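# Transfer the 96-well plate from nest N1 to nest N2

## Task

Carry the 96-well culture plate out of plate nest N1 and set it into plate nest N2 so it rests level within that nest's locators, with well A1 at the nest corner labelled A1 and the lid still seated fully on the plate; then open the gripper and withdraw the arm.

## Robot and tools

Setup: two 6-joint arms with parallel grippers, left_arm and right_arm, stand on the arms' side of a table. From that side N1 is the left nest and N2 the right one, and the plate begins in N1 with A1 at its A1 corner. A drop of a few millimetres when placing is tolerated; a longer fall at any point fails. Nothing may leave the table. Arms must not collide or shove each other hard. Loose objects may get a brief external push now and then.

Frame: one shared scene frame, origin on the table top midway between the arms, +z up, +x out over the table, left_arm on the +y side. Bases: left_arm at (+0.015, +0.339, +0.145) m, right_arm at (+0.042, -0.294, +0.145) m, both tilted a little. The mounting plates and the metal frame behind the arms are fixed obstacles. Each result gives every gripper's end_effector_position (m) and end_effector_quat_wxyz; this point sits between the finger pads, roughly 1 cm behind the tips. The fingers point along the gripper's +z and close along its y. Reported positions can be off, more so at long reach.

Row layout (used by execute_actions and move): a single flat list of 14 numbers covering both arms, each in [-1, 1]: left_arm's six joints then its opening, then right_arm's six joints then its opening. Joint order per arm: wrist yaw, shoulder, wrist roll, elbow, wrist pitch, waist. Joint numbers are offsets (not poses), scaled so 1.0 equals 1.202 rad for waist, 1.258 shoulder, 1.238 elbow, 2.073 wrist pitch, 2.022 for wrist yaw and wrist roll. Opening is absolute: +1 fully open, -1 closed. Waist, elbow and wrist yaw have their signs flipped relative to the URDF everywhere (commands and results). Stated ranges, in URDF signs: waist -2.618 to 3.054, shoulder 0.000 to 3.142, elbow 0.000 to 3.142, wrist pitch -1.571 to 1.571, wrist yaw -1.571 to 1.571, wrist roll -2.094 to 2.094. So in your numbers the waist spans -3.054 to 2.618 and the elbow -3.142 to 0. True ends may differ by up to 0.036 rad.

execute_actions(actions): a list of actions, run in sequence. Each action is a table of at most 15 rows; each row lasts one 1/30 s step and the final row repeats to fill 15 steps. Joint offsets in every row count from the angles at the start of that action (for the first action, the last reported angles), not from the previous row. An action that would push a joint more than 0.036 rad beyond its range is refused for both arms; a malformed action, or a failing first action, rejects the whole call. An empty list just returns state and images. Results include step readings, with HELD marking steps held back per arm, and "joint sent to its limit" when a joint was clipped at its end.

move(target, speed, blocking): target is one 14-number row whose offsets count from the Joint positions in the latest result that listed them. All joints travel together, finishing at the same fraction, so the hand follows a curve. speed (rad/s, 0.01 to 2, default 0.5) caps the joint with the longest travel; duration is clamped to 0.5-10 s. Moves do not avoid obstacles or the other arm, and faster or deeper contact presses harder. The extra line "move:" reports the ending (done, off_target, moving, held, fault), limits=held or limits=none, and each arm's joint furthest from target. blocking=false returns after 0.5 s; then use wait or stop before sending anything else.

wait(seconds, 0 to 10): lets the scene run with commands held. stop(): brakes a running move; needs room, fingers keep moving. zoom_image(camera, region=[x0,y0,x1,y1] pixels, max 504x504) enlarges part of cam_high, cam_low, cam_left_wrist or cam_right_wrist (each 896x504). read_manual gives only licence texts. finished_scene(scene) ends the current scene irrevocably; call it only once the plate is placed, released and the arm is clear.

Control notes: joint speed is limited, and each joint's target stays within a fixed lead of its measured angle (0.202 waist, 0.258 shoulder, 0.238 elbow, 0.573 wrist pitch, 0.522 wrist yaw and roll); targets that would move a hand over 70 mm at once are scaled back. Friction can leave a joint about 0.031 rad short, and smaller commands may not move it. An unfinished motion may need re-commanding. "joint command not followed" means the clearance check altered targets. Joint positions lists per arm the joints in the order above, then the pad gap in metres (0.094 fully open).

Gripping: grip_measured is the opening on the command scale, possibly off by about 1 mm. To hold, command about 0.03 below grip_measured; less means gentler. Pads press roughly 50-62 N, with a spike at first touch; thin parts get less force. Holding loads heats motors: MOTOR HOT at 75 °C, a 10 s stop of that arm at 90 °C, and at 100 °C the arm goes limp and drops. The robot keeps its last command while you think. Avoid drops, slams, hard pushes and knocking anything off.

Each tool is called after "Emit:" as name(argument=value, ...) on one line, values as JSON.

## Session

Emit:
execute_actions(actions=[])

Scene clock: 0.00 s.
left_arm: end_effector_position=(+0.5046, +0.2319, +0.1562) grip_measured=+1.000 end_effector_quat_wxyz=(-0.097, +0.741, +0.496, +0.442) | right_arm: end_effector_position=(+0.1730, -0.6112, +0.1507) grip_measured=+1.000 end_effector_quat_wxyz=(+0.068, +0.983, -0.128, +0.112)
Joint names: [wrist yaw, shoulder, wrist roll, elbow, wrist pitch, waist]
Joint positions: left_arm=[ 1.103  1.643  1.708 -1.289 -0.343  0.421  0.094] | right_arm=[ 0.693  1.57   1.958 -0.962 -0.678  1.469  0.094]
Joint velocities: left_arm=[ 0.051 -0.002 -0.037 -0.017 -0.051 -0.002  0.   ] | right_arm=[-0.051  0.002 -0.037 -0.012  0.066  0.007  0.   ]
Joint targets: left_arm=[1.103 1.643 1.708 -1.289 -0.343 0.421] | right_arm=[0.693 1.570 1.958 -0.962 -0.678 1.469]

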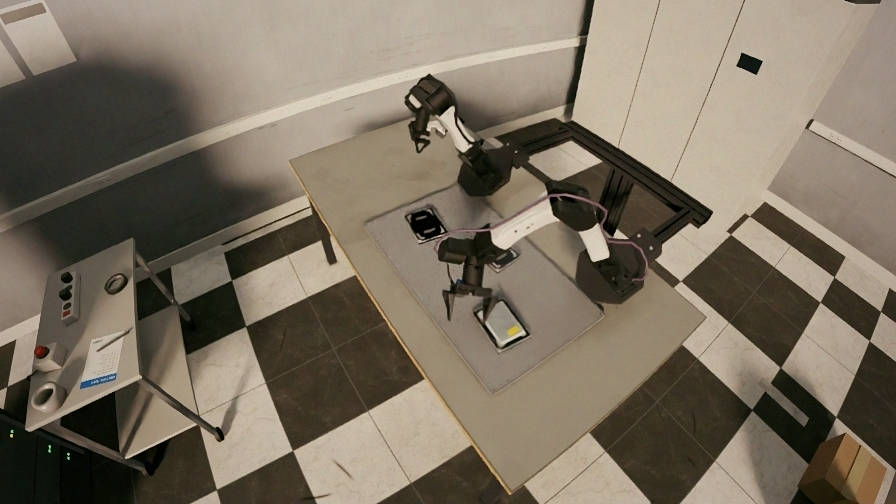

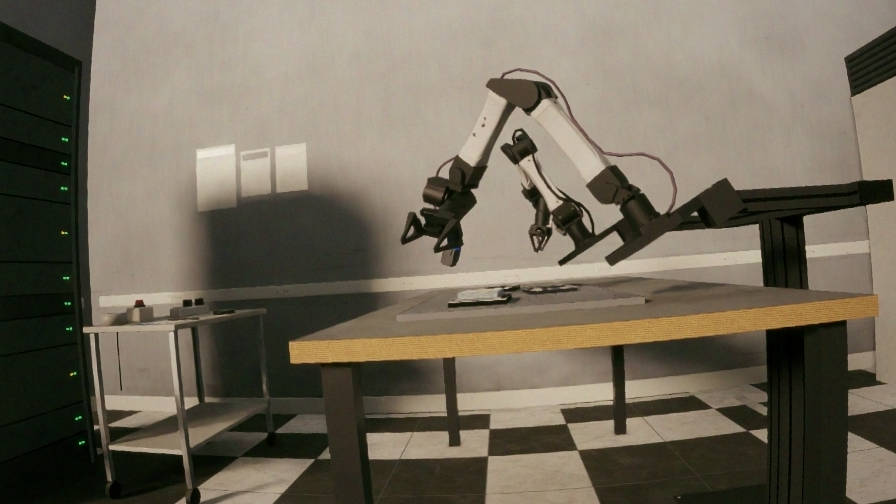

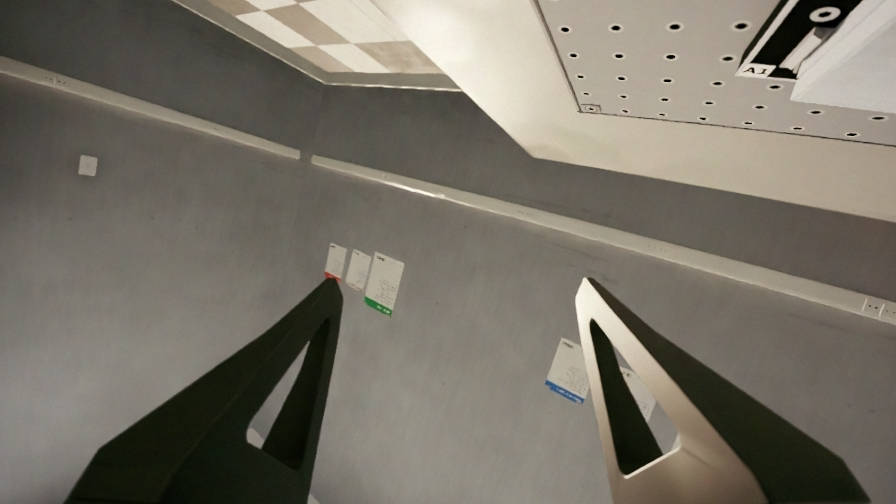

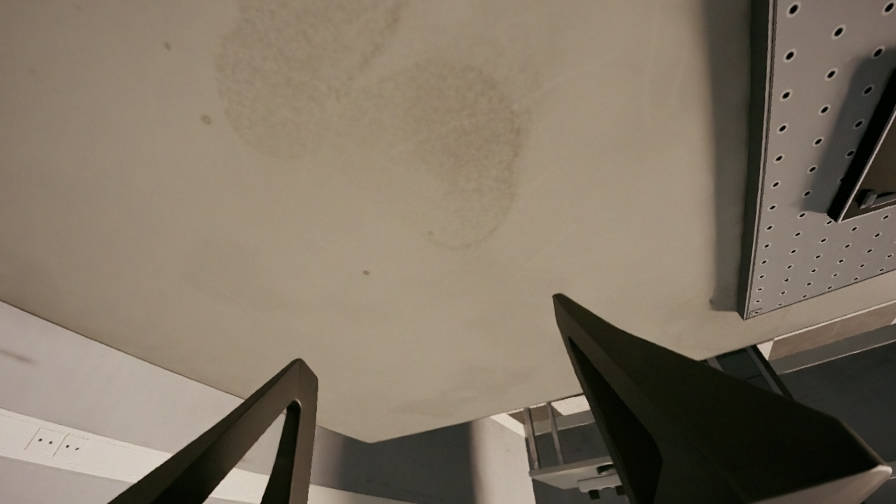

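Emit:
zoom_image(camera="cam_high", region=[350, 180, 630, 400])

Emit:
zoom_image(camera="cam_low", region=[380, 240, 660, 340])

Region (350, 180, 630, 400) of cam_high's 896x504 image, scaled by 1.800, with more detail than that image has; it fills the top 396 rows of this view, and the rest is white.

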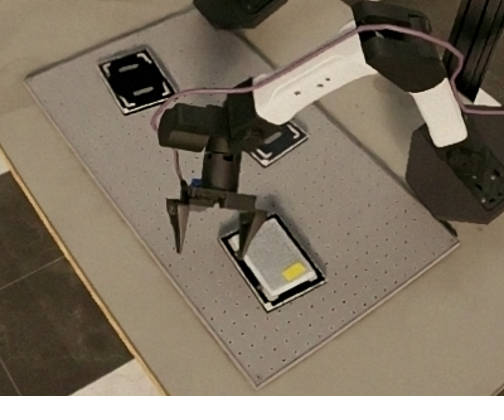

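Region (380, 240, 660, 340) of cam_low's 896x504 image, scaled by 1.800, with more detail than that image has; it fills the top 180 rows of this view, and the rest is white.

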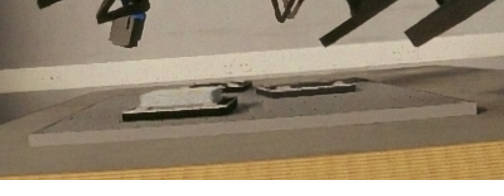

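Emit:
move(target=[-0.549,-0.327,-0.131,0.231,-0.239,-0.385,1,-0.509,-0.401,-0.99,0.127,-0.122,-1,1], speed=1)

Scene clock: 43.20 s.
left_arm: end_effector_position=(+0.3562, +0.2918, +0.1276) grip_measured=+1.000 end_effector_quat_wxyz=(+0.003, +0.712, +0.702, +0.002) | right_arm: end_effector_position=(+0.2763, -0.4396, +0.1467) grip_measured=+1.000 end_effector_quat_wxyz=(-0.089, +0.153, +0.962, -0.206)
Joint names: [wrist yaw, shoulder, wrist roll, elbow, wrist pitch, waist]
Joint positions: left_arm=[-0.001  1.254  1.448 -1.019 -0.826 -0.032  0.094] | right_arm=[-0.325  1.087 -0.032 -0.826 -0.914  0.275  0.094]
Joint velocities: left_arm=[-0.007 -0.007  0.037 -0.007  0.081  0.007  0.   ] | right_arm=[-0.022 -0.007 -0.022 -0.007  0.007  0.002  0.   ]
Joint targets: left_arm=[-0.007 1.231 1.443 -1.003 -0.838 -0.042] | right_arm=[-0.336 1.065 -0.044 -0.805 -0.931 0.267]
move: off_target (left_arm, right_arm); limits=none; left_arm: farthest joint: the shoulder, 0.022 radians from its target (0.411 radians at the start); right_arm: farthest joint: the elbow, 0.022 radians from its target (0.158 radians at the start)
camera_calibration (this result's frames):
cam_left_wrist: T_world_to_cam=[[-0.998739, 0.043213, -0.0255695, 0.350788], [0.013084, 0.715625, 0.698362, -0.281684], [0.0484765, 0.697147, -0.715288, -0.0112857], [0, 0, 0, 1]] pos_world=[0.354578, 0.194289, 0.197614]
cam_right_wrist: T_world_to_cam=[[-0.496473, -0.726685, 0.474809, -0.254411], [-0.582354, 0.684455, 0.438618, 0.438958], [-0.643722, -0.058745, -0.763001, 0.369344], [0, 0, 0, 1]] pos_world=[0.367076, -0.463626, 0.210071]

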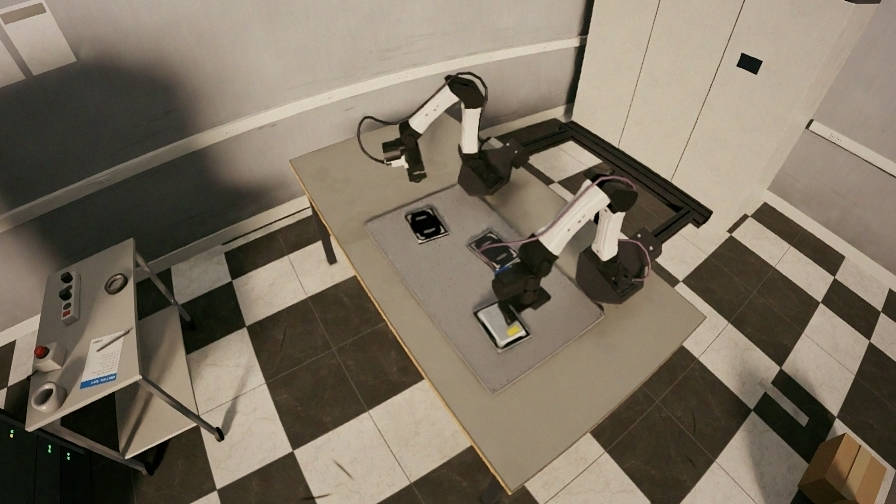

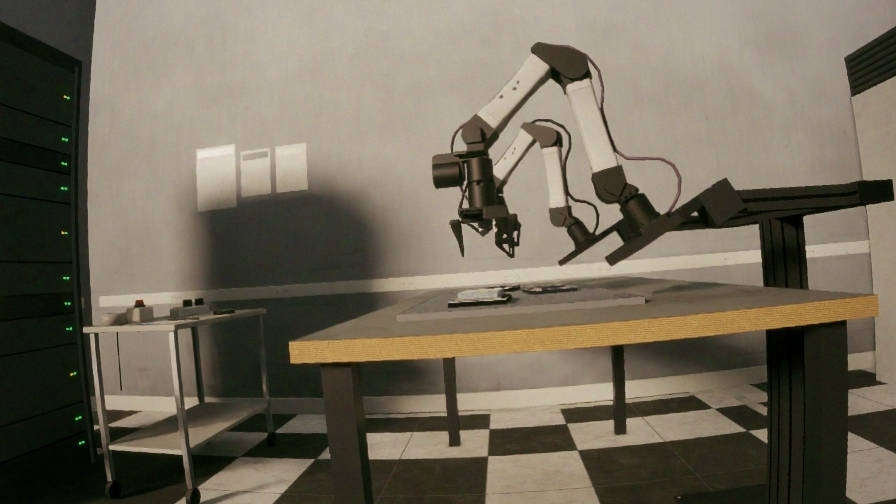

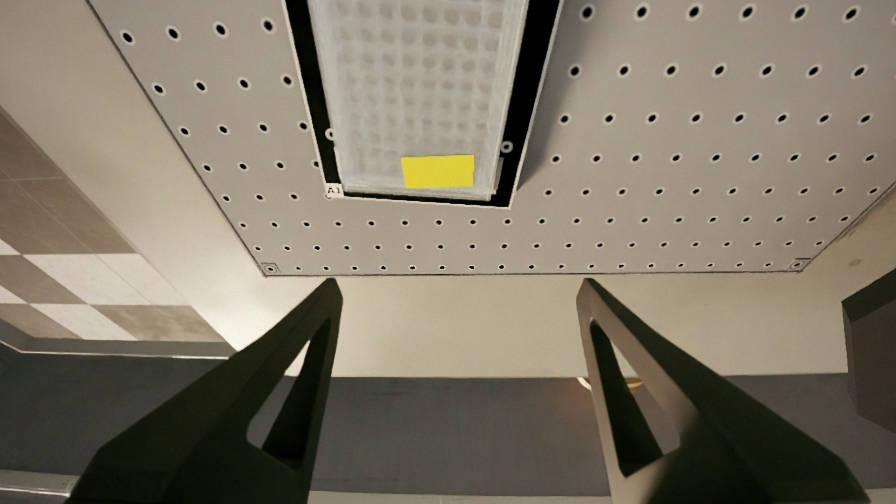

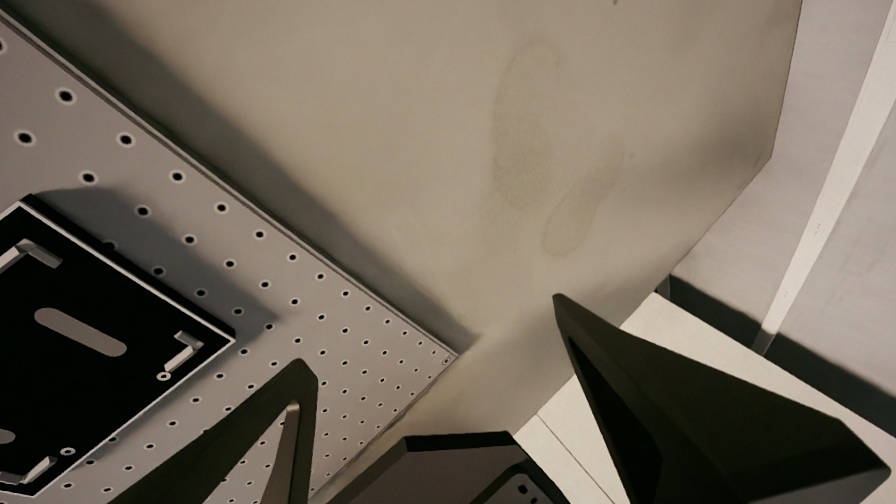

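Emit:
move(target=[0.043,0.145,-0.051,-0.047,0.054,0.153,1,-0.006,-0.017,-0.439,0.017,-0.008,-0.834,1], speed=1)

Scene clock: 66.77 s.
left_arm: end_effector_position=(+0.3645, +0.2440, +0.0897) grip_measured=+1.000 end_effector_quat_wxyz=(-0.007, +0.731, +0.682, -0.007) | right_arm: end_effector_position=(+0.3043, -0.2069, +0.1498) grip_measured=+1.000 end_effector_quat_wxyz=(-0.006, +0.662, -0.749, +0.000)
Joint names: [wrist yaw, shoulder, wrist roll, elbow, wrist pitch, waist]
Joint positions: left_arm=[ 0.077  1.422  1.351 -1.057 -0.728  0.142  0.094] | right_arm=[-0.333  1.087 -0.908 -0.826 -0.915 -0.72   0.094]
Joint velocities: left_arm=[ 0.007 -0.012 -0.022 -0.012 -0.051 -0.017  0.   ] | right_arm=[-0.125  0.002  0.022  0.002 -0.007 -0.002  0.   ]
Joint targets: left_arm=[0.086 1.436 1.345 -1.078 -0.714 0.152] | right_arm=[-0.337 1.066 -0.919 -0.805 -0.931 -0.728]
move: off_target (right_arm); limits=none; left_arm: farthest joint: the elbow, 0.020 radians from its target (0.058 radians at the start); right_arm: farthest joint: the shoulder, 0.021 radians from its target (0.021 radians at the start)
camera_calibration (this result's frames):
cam_left_wrist: T_world_to_cam=[[-0.995017, 0.0996924, 0.00152602, 0.342565], [0.0724338, 0.712266, 0.698162, -0.241982], [0.0685146, 0.694794, -0.715938, -0.0121517], [0, 0, 0, 1]] pos_world=[0.359219, 0.146648, 0.15972]
cam_right_wrist: T_world_to_cam=[[0.918393, -0.39276, 0.0478938, -0.370421], [-0.361897, -0.784896, 0.50296, -0.0860955], [-0.159951, -0.479248, -0.862981, 0.184143], [0, 0, 0, 1]] pos_world=[0.338488, -0.124812, 0.219956]

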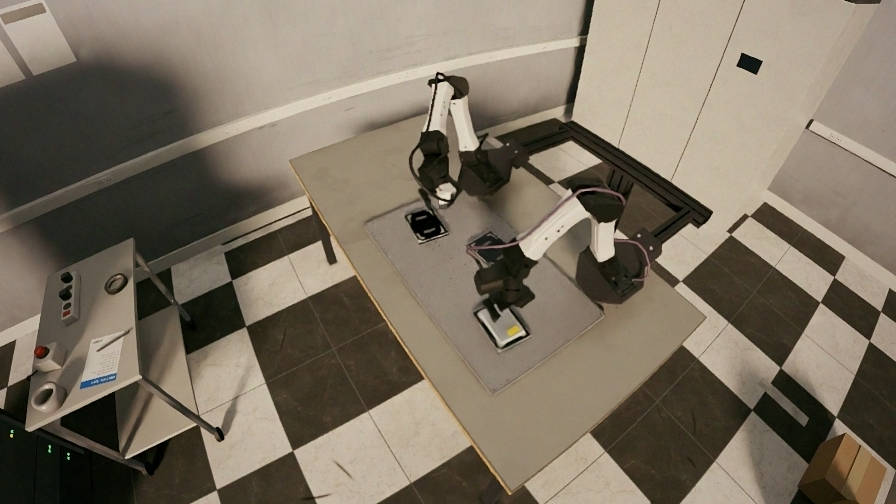

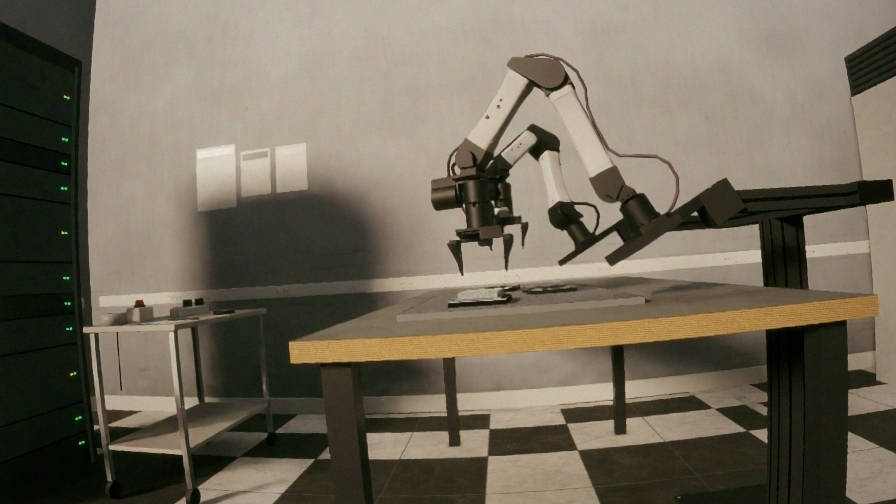

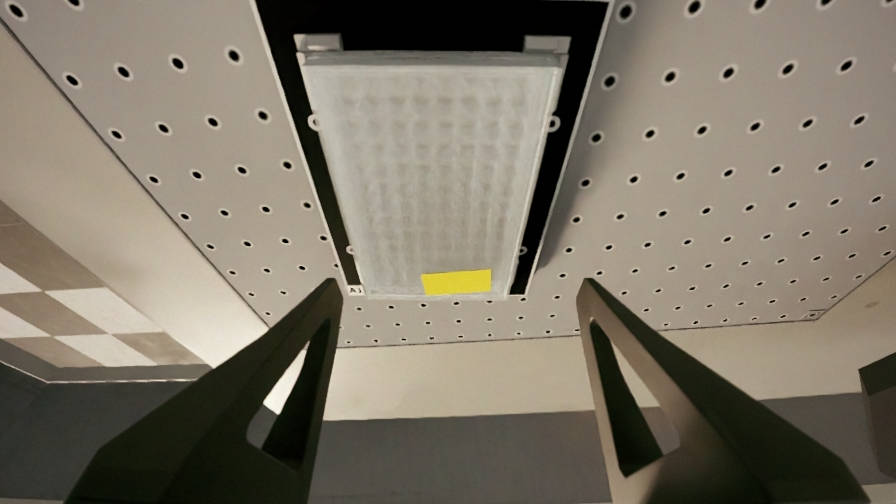

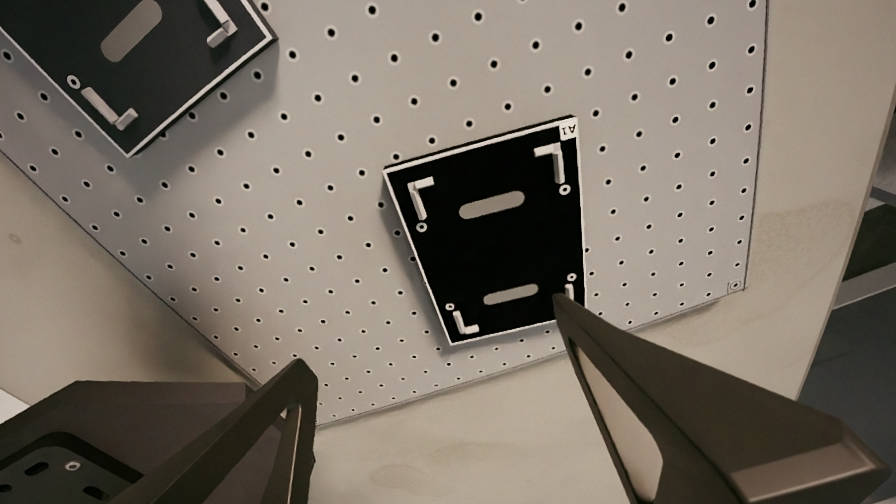

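Emit:
zoom_image(camera="cam_low", region=[430, 230, 590, 320])

Emit:
zoom_image(camera="cam_right_wrist", region=[340, 80, 640, 380])

Emit:
zoom_image(camera="cam_left_wrist", region=[260, 0, 640, 320])

Region (430, 230, 590, 320) of cam_low's 896x504 image, scaled by 3.150, with more detail than that image has; it fills the top 284 rows of this view, and the rest is white.

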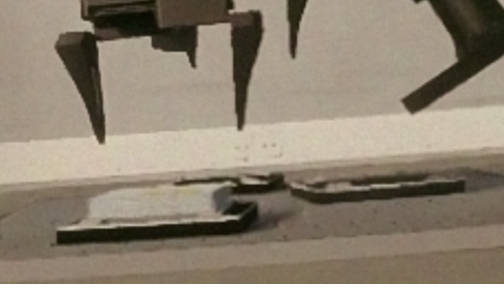

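Region (340, 80, 640, 380) of cam_right_wrist's 896x504 image, scaled by 1.680, with more detail than that image has.

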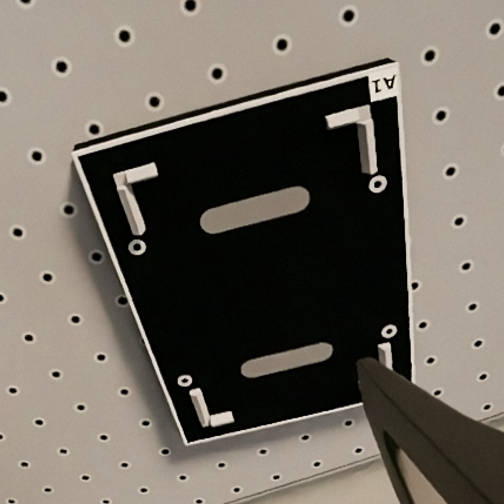

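Region (260, 0, 640, 320) of cam_left_wrist's 896x504 image, scaled by 1.326, with more detail than that image has; it fills the top 424 rows of this view, and the rest is white.

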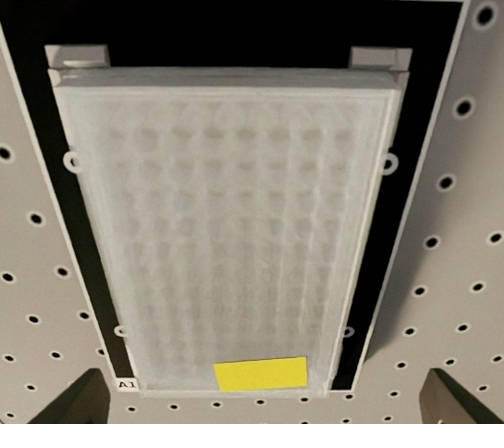

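Emit:
zoom_image(camera="cam_high", region=[390, 195, 550, 300])

Emit:
zoom_image(camera="cam_right_wrist", region=[0, 0, 320, 180])

Region (390, 195, 550, 300) of cam_high's 896x504 image, scaled by 3.150, with more detail than that image has; it fills the top 331 rows of this view, and the rest is white.

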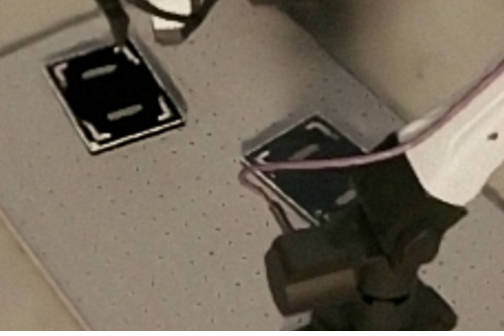

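Region (0, 0, 320, 180) of cam_right_wrist's 896x504 image, scaled by 1.575, with more detail than that image has; it fills the top 284 rows of this view, and the rest is white.

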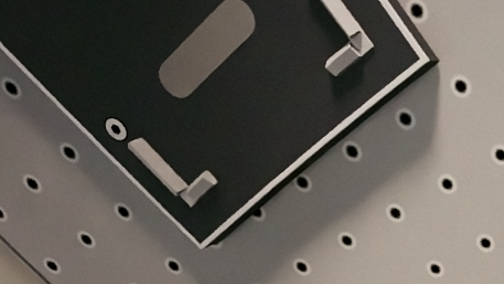

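Emit:
move(target=[0.012,0.098,0,-0.026,0.054,0.034,1,0,-0.017,0,0.017,-0.008,0,1], speed=0.3)

Scene clock: 95.67 s.
left_arm: end_effector_position=(+0.3715, +0.2299, +0.0587) grip_measured=+1.000 end_effector_quat_wxyz=(-0.008, +0.741, +0.672, -0.007) | right_arm: end_effector_position=(+0.3042, -0.2070, +0.1498) grip_measured=+1.000 end_effector_quat_wxyz=(-0.005, +0.662, -0.749, +0.000)
Joint names: [wrist yaw, shoulder, wrist roll, elbow, wrist pitch, waist]
Joint positions: left_arm=[ 0.093  1.536  1.351 -1.069 -0.63   0.174  0.094] | right_arm=[-0.333  1.087 -0.908 -0.826 -0.916 -0.72   0.094]
Joint velocities: left_arm=[-0.081 -0.002 -0.11   0.022 -0.139  0.002  0.   ] | right_arm=[-0.022 -0.007 -0.037 -0.007 -0.037 -0.007  0.   ]
Joint targets: left_arm=[0.102 1.546 1.351 -1.089 -0.616 0.183] | right_arm=[-0.333 1.066 -0.908 -0.805 -0.932 -0.720]
move: off_target (right_arm); limits=none; left_arm: farthest joint: the elbow, 0.020 radians from its target (0.032 radians at the start); right_arm: farthest joint: the shoulder, 0.021 radians from its target (0.021 radians at the start)
camera_calibration (this result's frames):
cam_left_wrist: T_world_to_cam=[[-0.991815, 0.127633, 0.00349031, 0.343269], [0.0937301, 0.709253, 0.698695, -0.218003], [0.0867012, 0.693303, -0.715411, -0.0315527], [0, 0, 0, 1]] pos_world=[0.363628, 0.132683, 0.128546]
cam_right_wrist: T_world_to_cam=[[0.91867, -0.392161, 0.0474767, -0.370213], [-0.361092, -0.784935, 0.503477, -0.0865538], [-0.160178, -0.479673, -0.862703, 0.184012], [0, 0, 0, 1]] pos_world=[0.338324, -0.124857, 0.219902]

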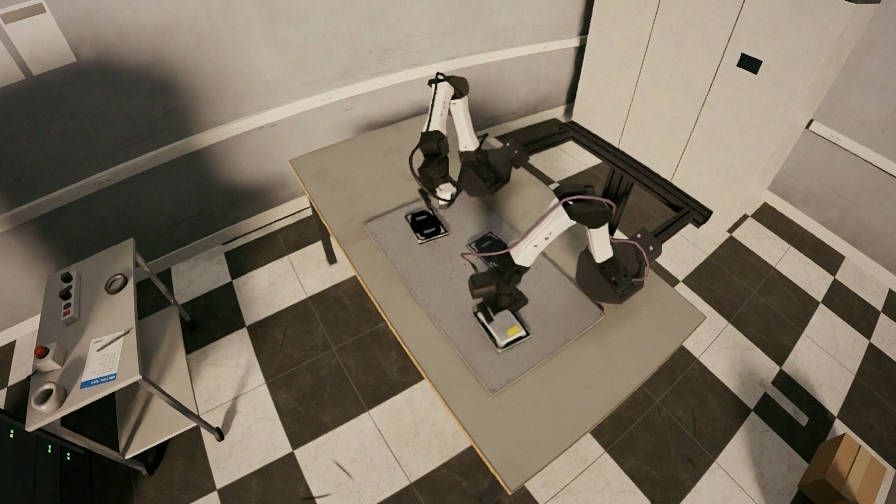

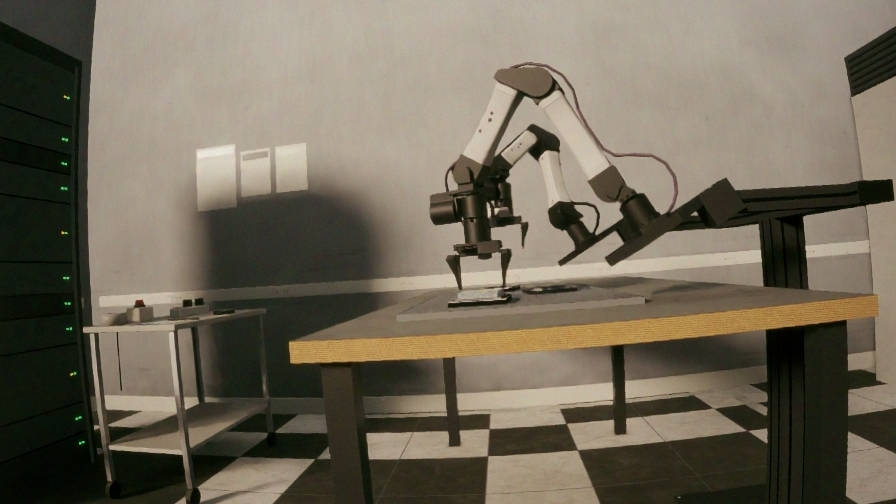

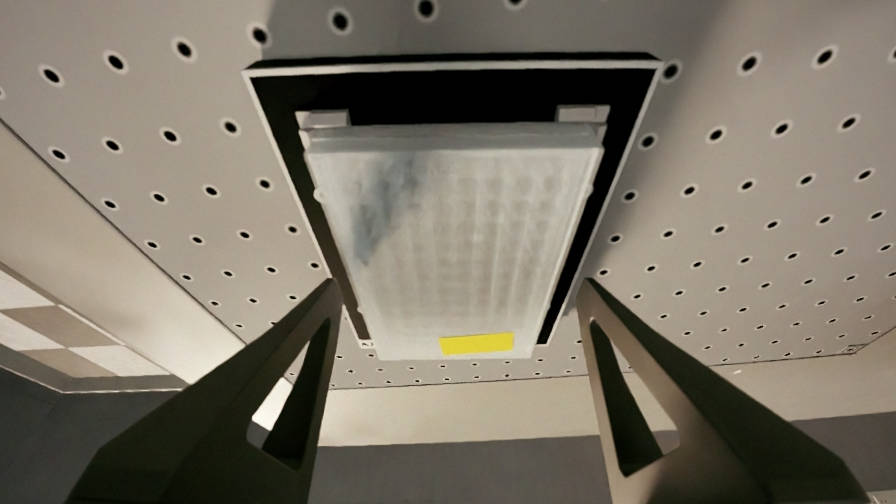

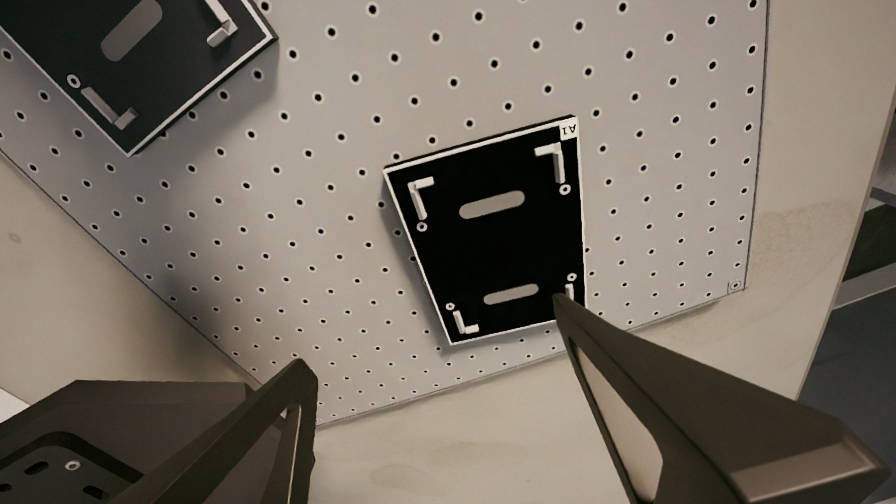

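Emit:
move(target=[0,0.042,0,-0.0105,0.031,-0.022,1,0,-0.017,0,0.017,-0.008,0,1], speed=0.2)

Emit:
zoom_image(camera="cam_low", region=[430, 240, 560, 320])

Scene clock: 102.93 s.
left_arm: end_effector_position=(+0.3774, +0.2336, +0.0455) grip_measured=+1.000 end_effector_quat_wxyz=(-0.007, +0.735, +0.677, -0.002) | right_arm: end_effector_position=(+0.3040, -0.2071, +0.1498) grip_measured=+1.000 end_effector_quat_wxyz=(-0.005, +0.662, -0.749, +0.000)
Joint names: [wrist yaw, shoulder, wrist roll, elbow, wrist pitch, waist]
Joint positions: left_arm=[ 0.093  1.578  1.351 -1.069 -0.58   0.156  0.094] | right_arm=[-0.333  1.087 -0.908 -0.826 -0.917 -0.72   0.094]
Joint velocities: left_arm=[-0.007 -0.012 -0.022  0.002 -0.081  0.022  0.   ] | right_arm=[ 0.066 -0.027  0.051  0.007 -0.051  0.012  0.   ]
Joint targets: left_arm=[0.093 1.589 1.351 -1.082 -0.566 0.147] | right_arm=[-0.333 1.066 -0.908 -0.805 -0.932 -0.720]
move: off_target (right_arm); limits=none; left_arm: farthest joint: the wrist pitch, 0.015 radians from its target (0.064 radians at the start); right_arm: farthest joint: the shoulder, 0.021 radians from its target (0.021 radians at the start)
camera_calibration (this result's frames):
cam_left_wrist: T_world_to_cam=[[-0.993704, 0.111909, -0.00531567, 0.353489], [0.0757947, 0.70645, 0.703692, -0.204778], [0.0825047, 0.698859, -0.710485, -0.0439381], [0, 0, 0, 1]] pos_world=[0.37041, 0.135813, 0.114762]
cam_right_wrist: T_world_to_cam=[[0.918798, -0.391914, 0.0470557, -0.370031], [-0.360585, -0.784838, 0.503992, -0.0868928], [-0.16059, -0.480034, -0.862426, 0.18395], [0, 0, 0, 1]] pos_world=[0.338192, -0.124915, 0.219849]

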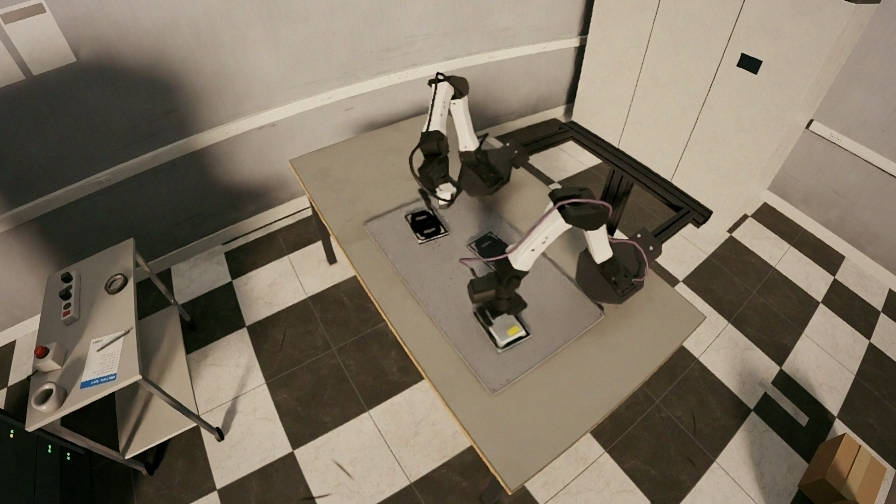

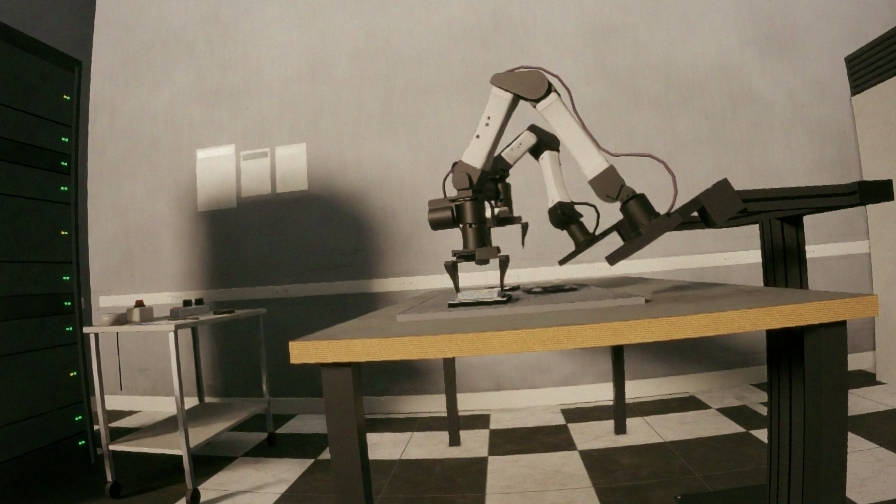

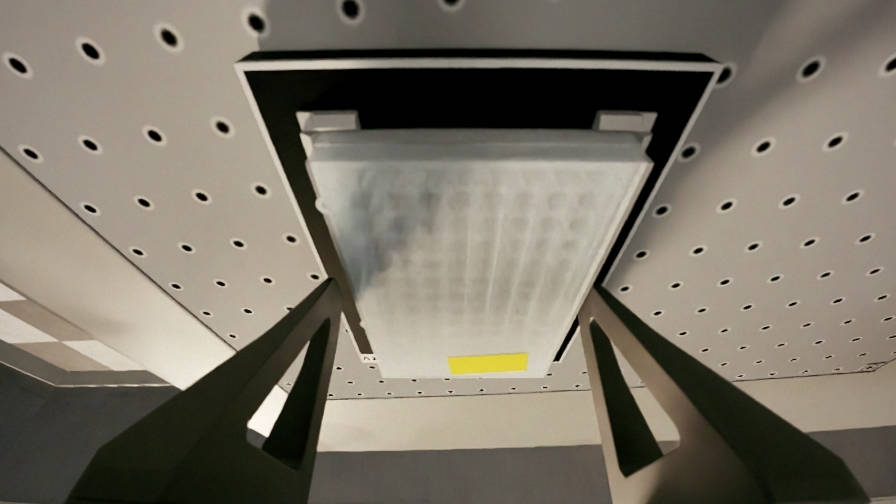

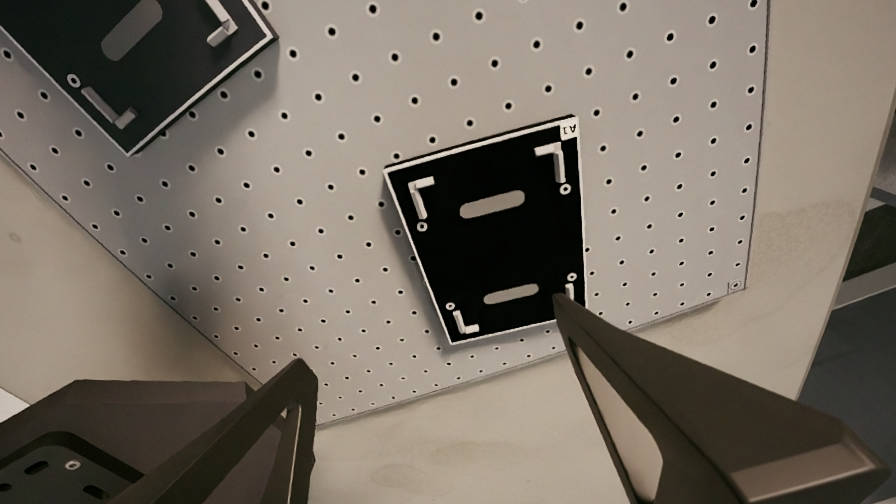

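Region (430, 240, 560, 320) of cam_low's 896x504 image, scaled by 3.877, with more detail than that image has; it fills the top 310 rows of this view, and the rest is white.

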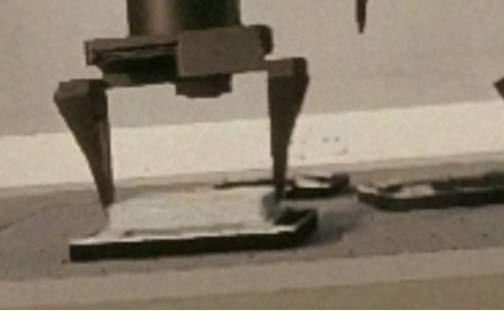

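Emit:
move(target=[0,-0.028,0,0.022,0.01,0,1,0,-0.017,0,0.017,-0.008,0,1], speed=0.1)

Scene clock: 109.87 s.
left_arm: end_effector_position=(+0.3767, +0.2339, +0.0471) grip_measured=+1.000 end_effector_quat_wxyz=(-0.004, +0.735, +0.678, +0.000) | right_arm: end_effector_position=(+0.3038, -0.2072, +0.1498) grip_measured=+1.000 end_effector_quat_wxyz=(-0.004, +0.662, -0.749, +0.000)
Joint names: [wrist yaw, shoulder, wrist roll, elbow, wrist pitch, waist]
Joint positions: left_arm=[ 0.093  1.566  1.351 -1.058 -0.574  0.156  0.094] | right_arm=[-0.333  1.087 -0.908 -0.826 -0.917 -0.72   0.094]
Joint velocities: left_arm=[ 0.051  0.007 -0.066 -0.017 -0.037  0.002  0.   ] | right_arm=[-0.037 -0.007 -0.051  0.007  0.066  0.027  0.   ]
Joint targets: left_arm=[0.093 1.542 1.351 -1.042 -0.560 0.156] | right_arm=[-0.333 1.066 -0.908 -0.805 -0.933 -0.720]
move: off_target (left_arm, right_arm); limits=none; left_arm: farthest joint: the shoulder, 0.023 radians from its target (0.035 radians at the start); right_arm: farthest joint: the shoulder, 0.021 radians from its target (0.021 radians at the start)
camera_calibration (this result's frames):
cam_left_wrist: T_world_to_cam=[[-0.993715, 0.111251, -0.0124061, 0.353283], [0.0704913, 0.708002, 0.702683, -0.204388], [0.0869576, 0.697392, -0.711395, -0.0443166], [0, 0, 0, 1]] pos_world=[0.369324, 0.13631, 0.116477]
cam_right_wrist: T_world_to_cam=[[0.918925, -0.391666, 0.0466346, -0.369849], [-0.360077, -0.784741, 0.504507, -0.0872316], [-0.161002, -0.480396, -0.862148, 0.183888], [0, 0, 0, 1]] pos_world=[0.33806, -0.124973, 0.219795]

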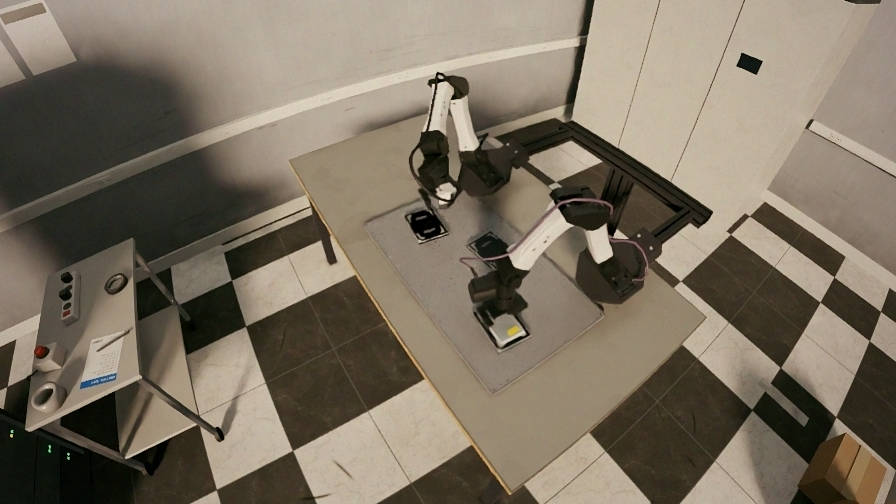

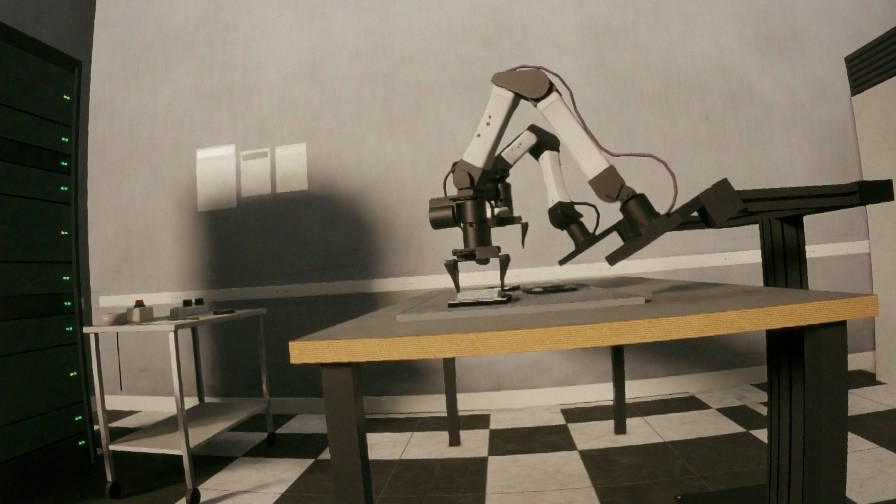

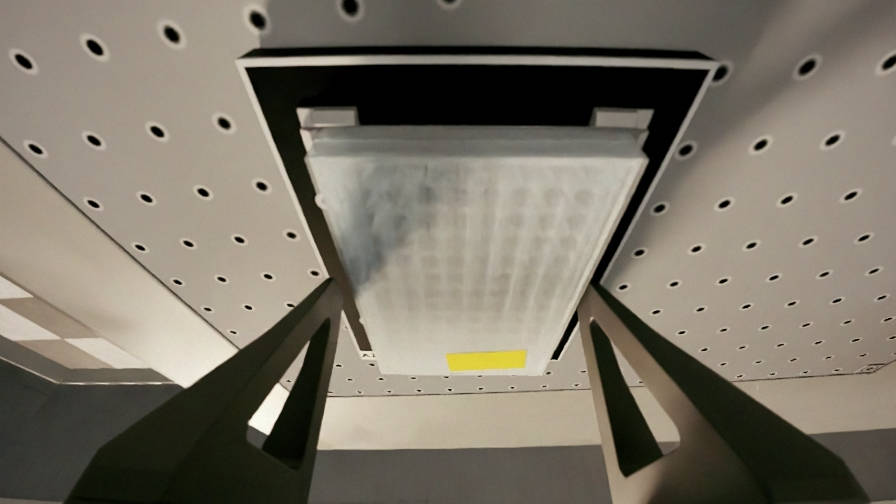

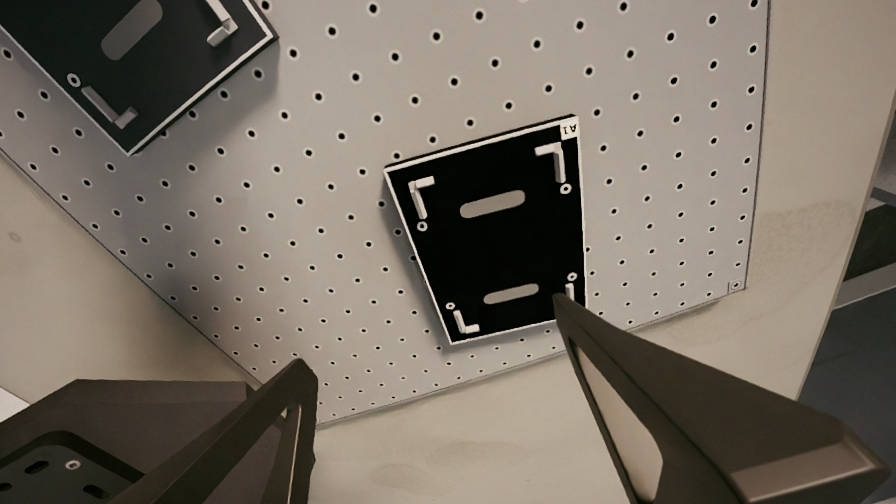

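Emit:
move(target=[0,-0.019,0,0.031,0.016,0,1,0,-0.017,0,0.017,-0.008,0,1], speed=0.1)

Scene clock: 113.70 s.
left_arm: end_effector_position=(+0.3719, +0.2351, +0.0430) grip_measured=+1.000 end_effector_quat_wxyz=(-0.006, +0.735, +0.678, -0.001) | right_arm: end_effector_position=(+0.3037, -0.2073, +0.1498) grip_measured=+1.000 end_effector_quat_wxyz=(-0.004, +0.663, -0.749, +0.000)
Joint names: [wrist yaw, shoulder, wrist roll, elbow, wrist pitch, waist]
Joint positions: left_arm=[ 0.093  1.566  1.351 -1.035 -0.555  0.156  0.094] | right_arm=[-0.333  1.087 -0.908 -0.826 -0.918 -0.72   0.094]
Joint velocities: left_arm=[ 0.022  0.002 -0.022  0.007 -0.037 -0.012  0.   ] | right_arm=[-0.037 -0.007  0.066  0.012  0.037  0.032  0.   ]
Joint targets: left_arm=[0.093 1.542 1.351 -1.020 -0.540 0.156] | right_arm=[-0.333 1.066 -0.908 -0.805 -0.934 -0.720]
move: off_target (left_arm, right_arm); limits=none; left_arm: farthest joint: the shoulder, 0.024 radians from its target (0.024 radians at the start); right_arm: farthest joint: the shoulder, 0.021 radians from its target (0.021 radians at the start)
camera_calibration (this result's frames):
cam_left_wrist: T_world_to_cam=[[-0.993715, 0.111599, -0.00867446, 0.348034], [0.0732818, 0.707186, 0.703219, -0.202833], [0.0846131, 0.698164, -0.71092, -0.0469245], [0, 0, 0, 1]] pos_world=[0.364681, 0.137361, 0.112296]
cam_right_wrist: T_world_to_cam=[[0.919052, -0.391418, 0.0462133, -0.369668], [-0.359569, -0.784643, 0.505021, -0.0875704], [-0.161413, -0.480757, -0.861869, 0.183825], [0, 0, 0, 1]] pos_world=[0.337928, -0.125031, 0.219742]

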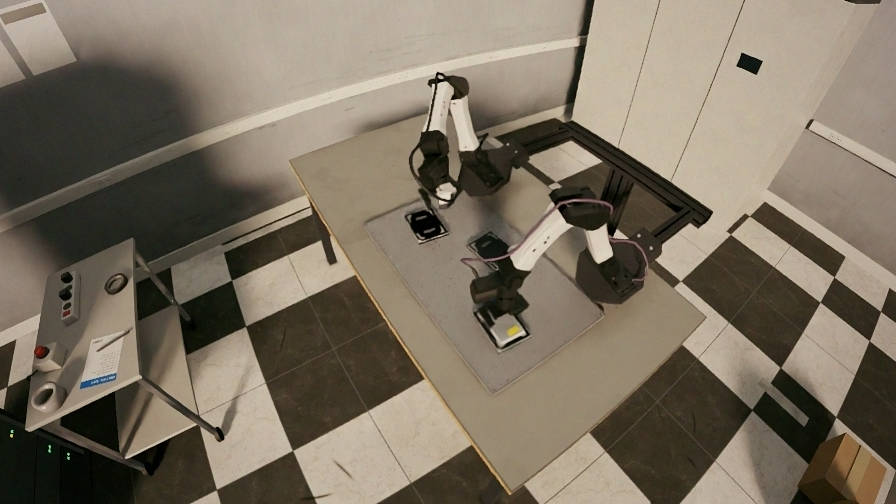

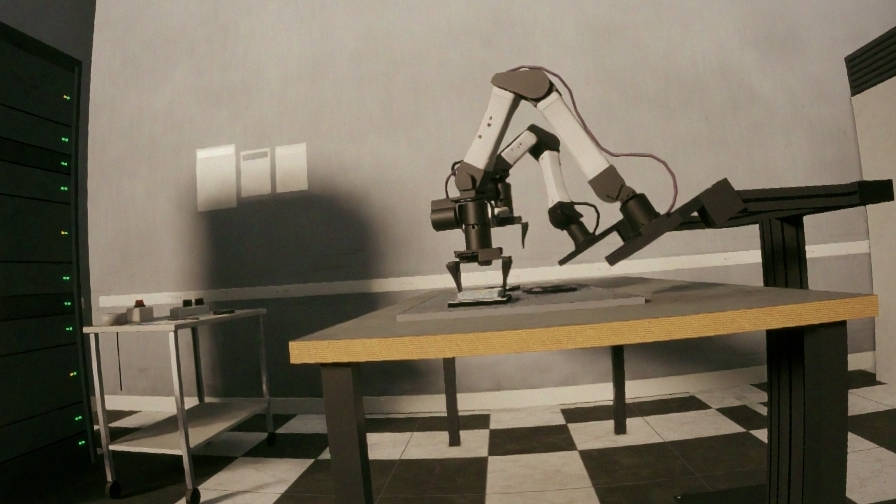

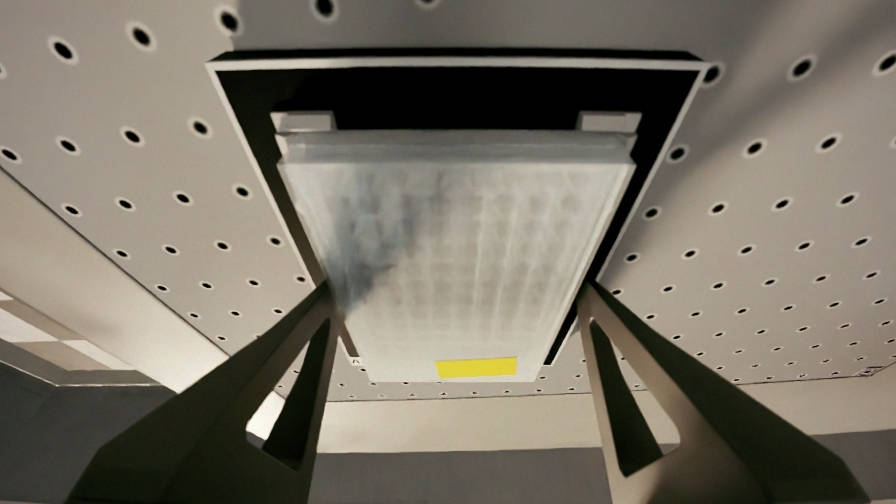

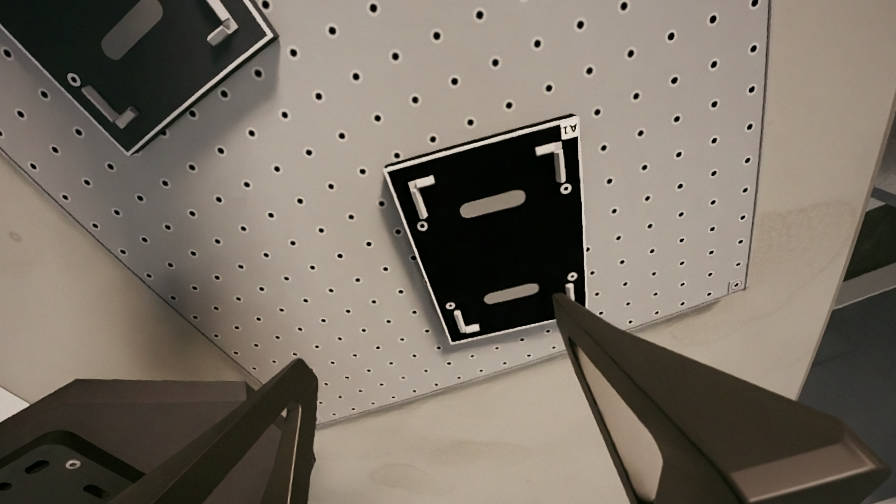

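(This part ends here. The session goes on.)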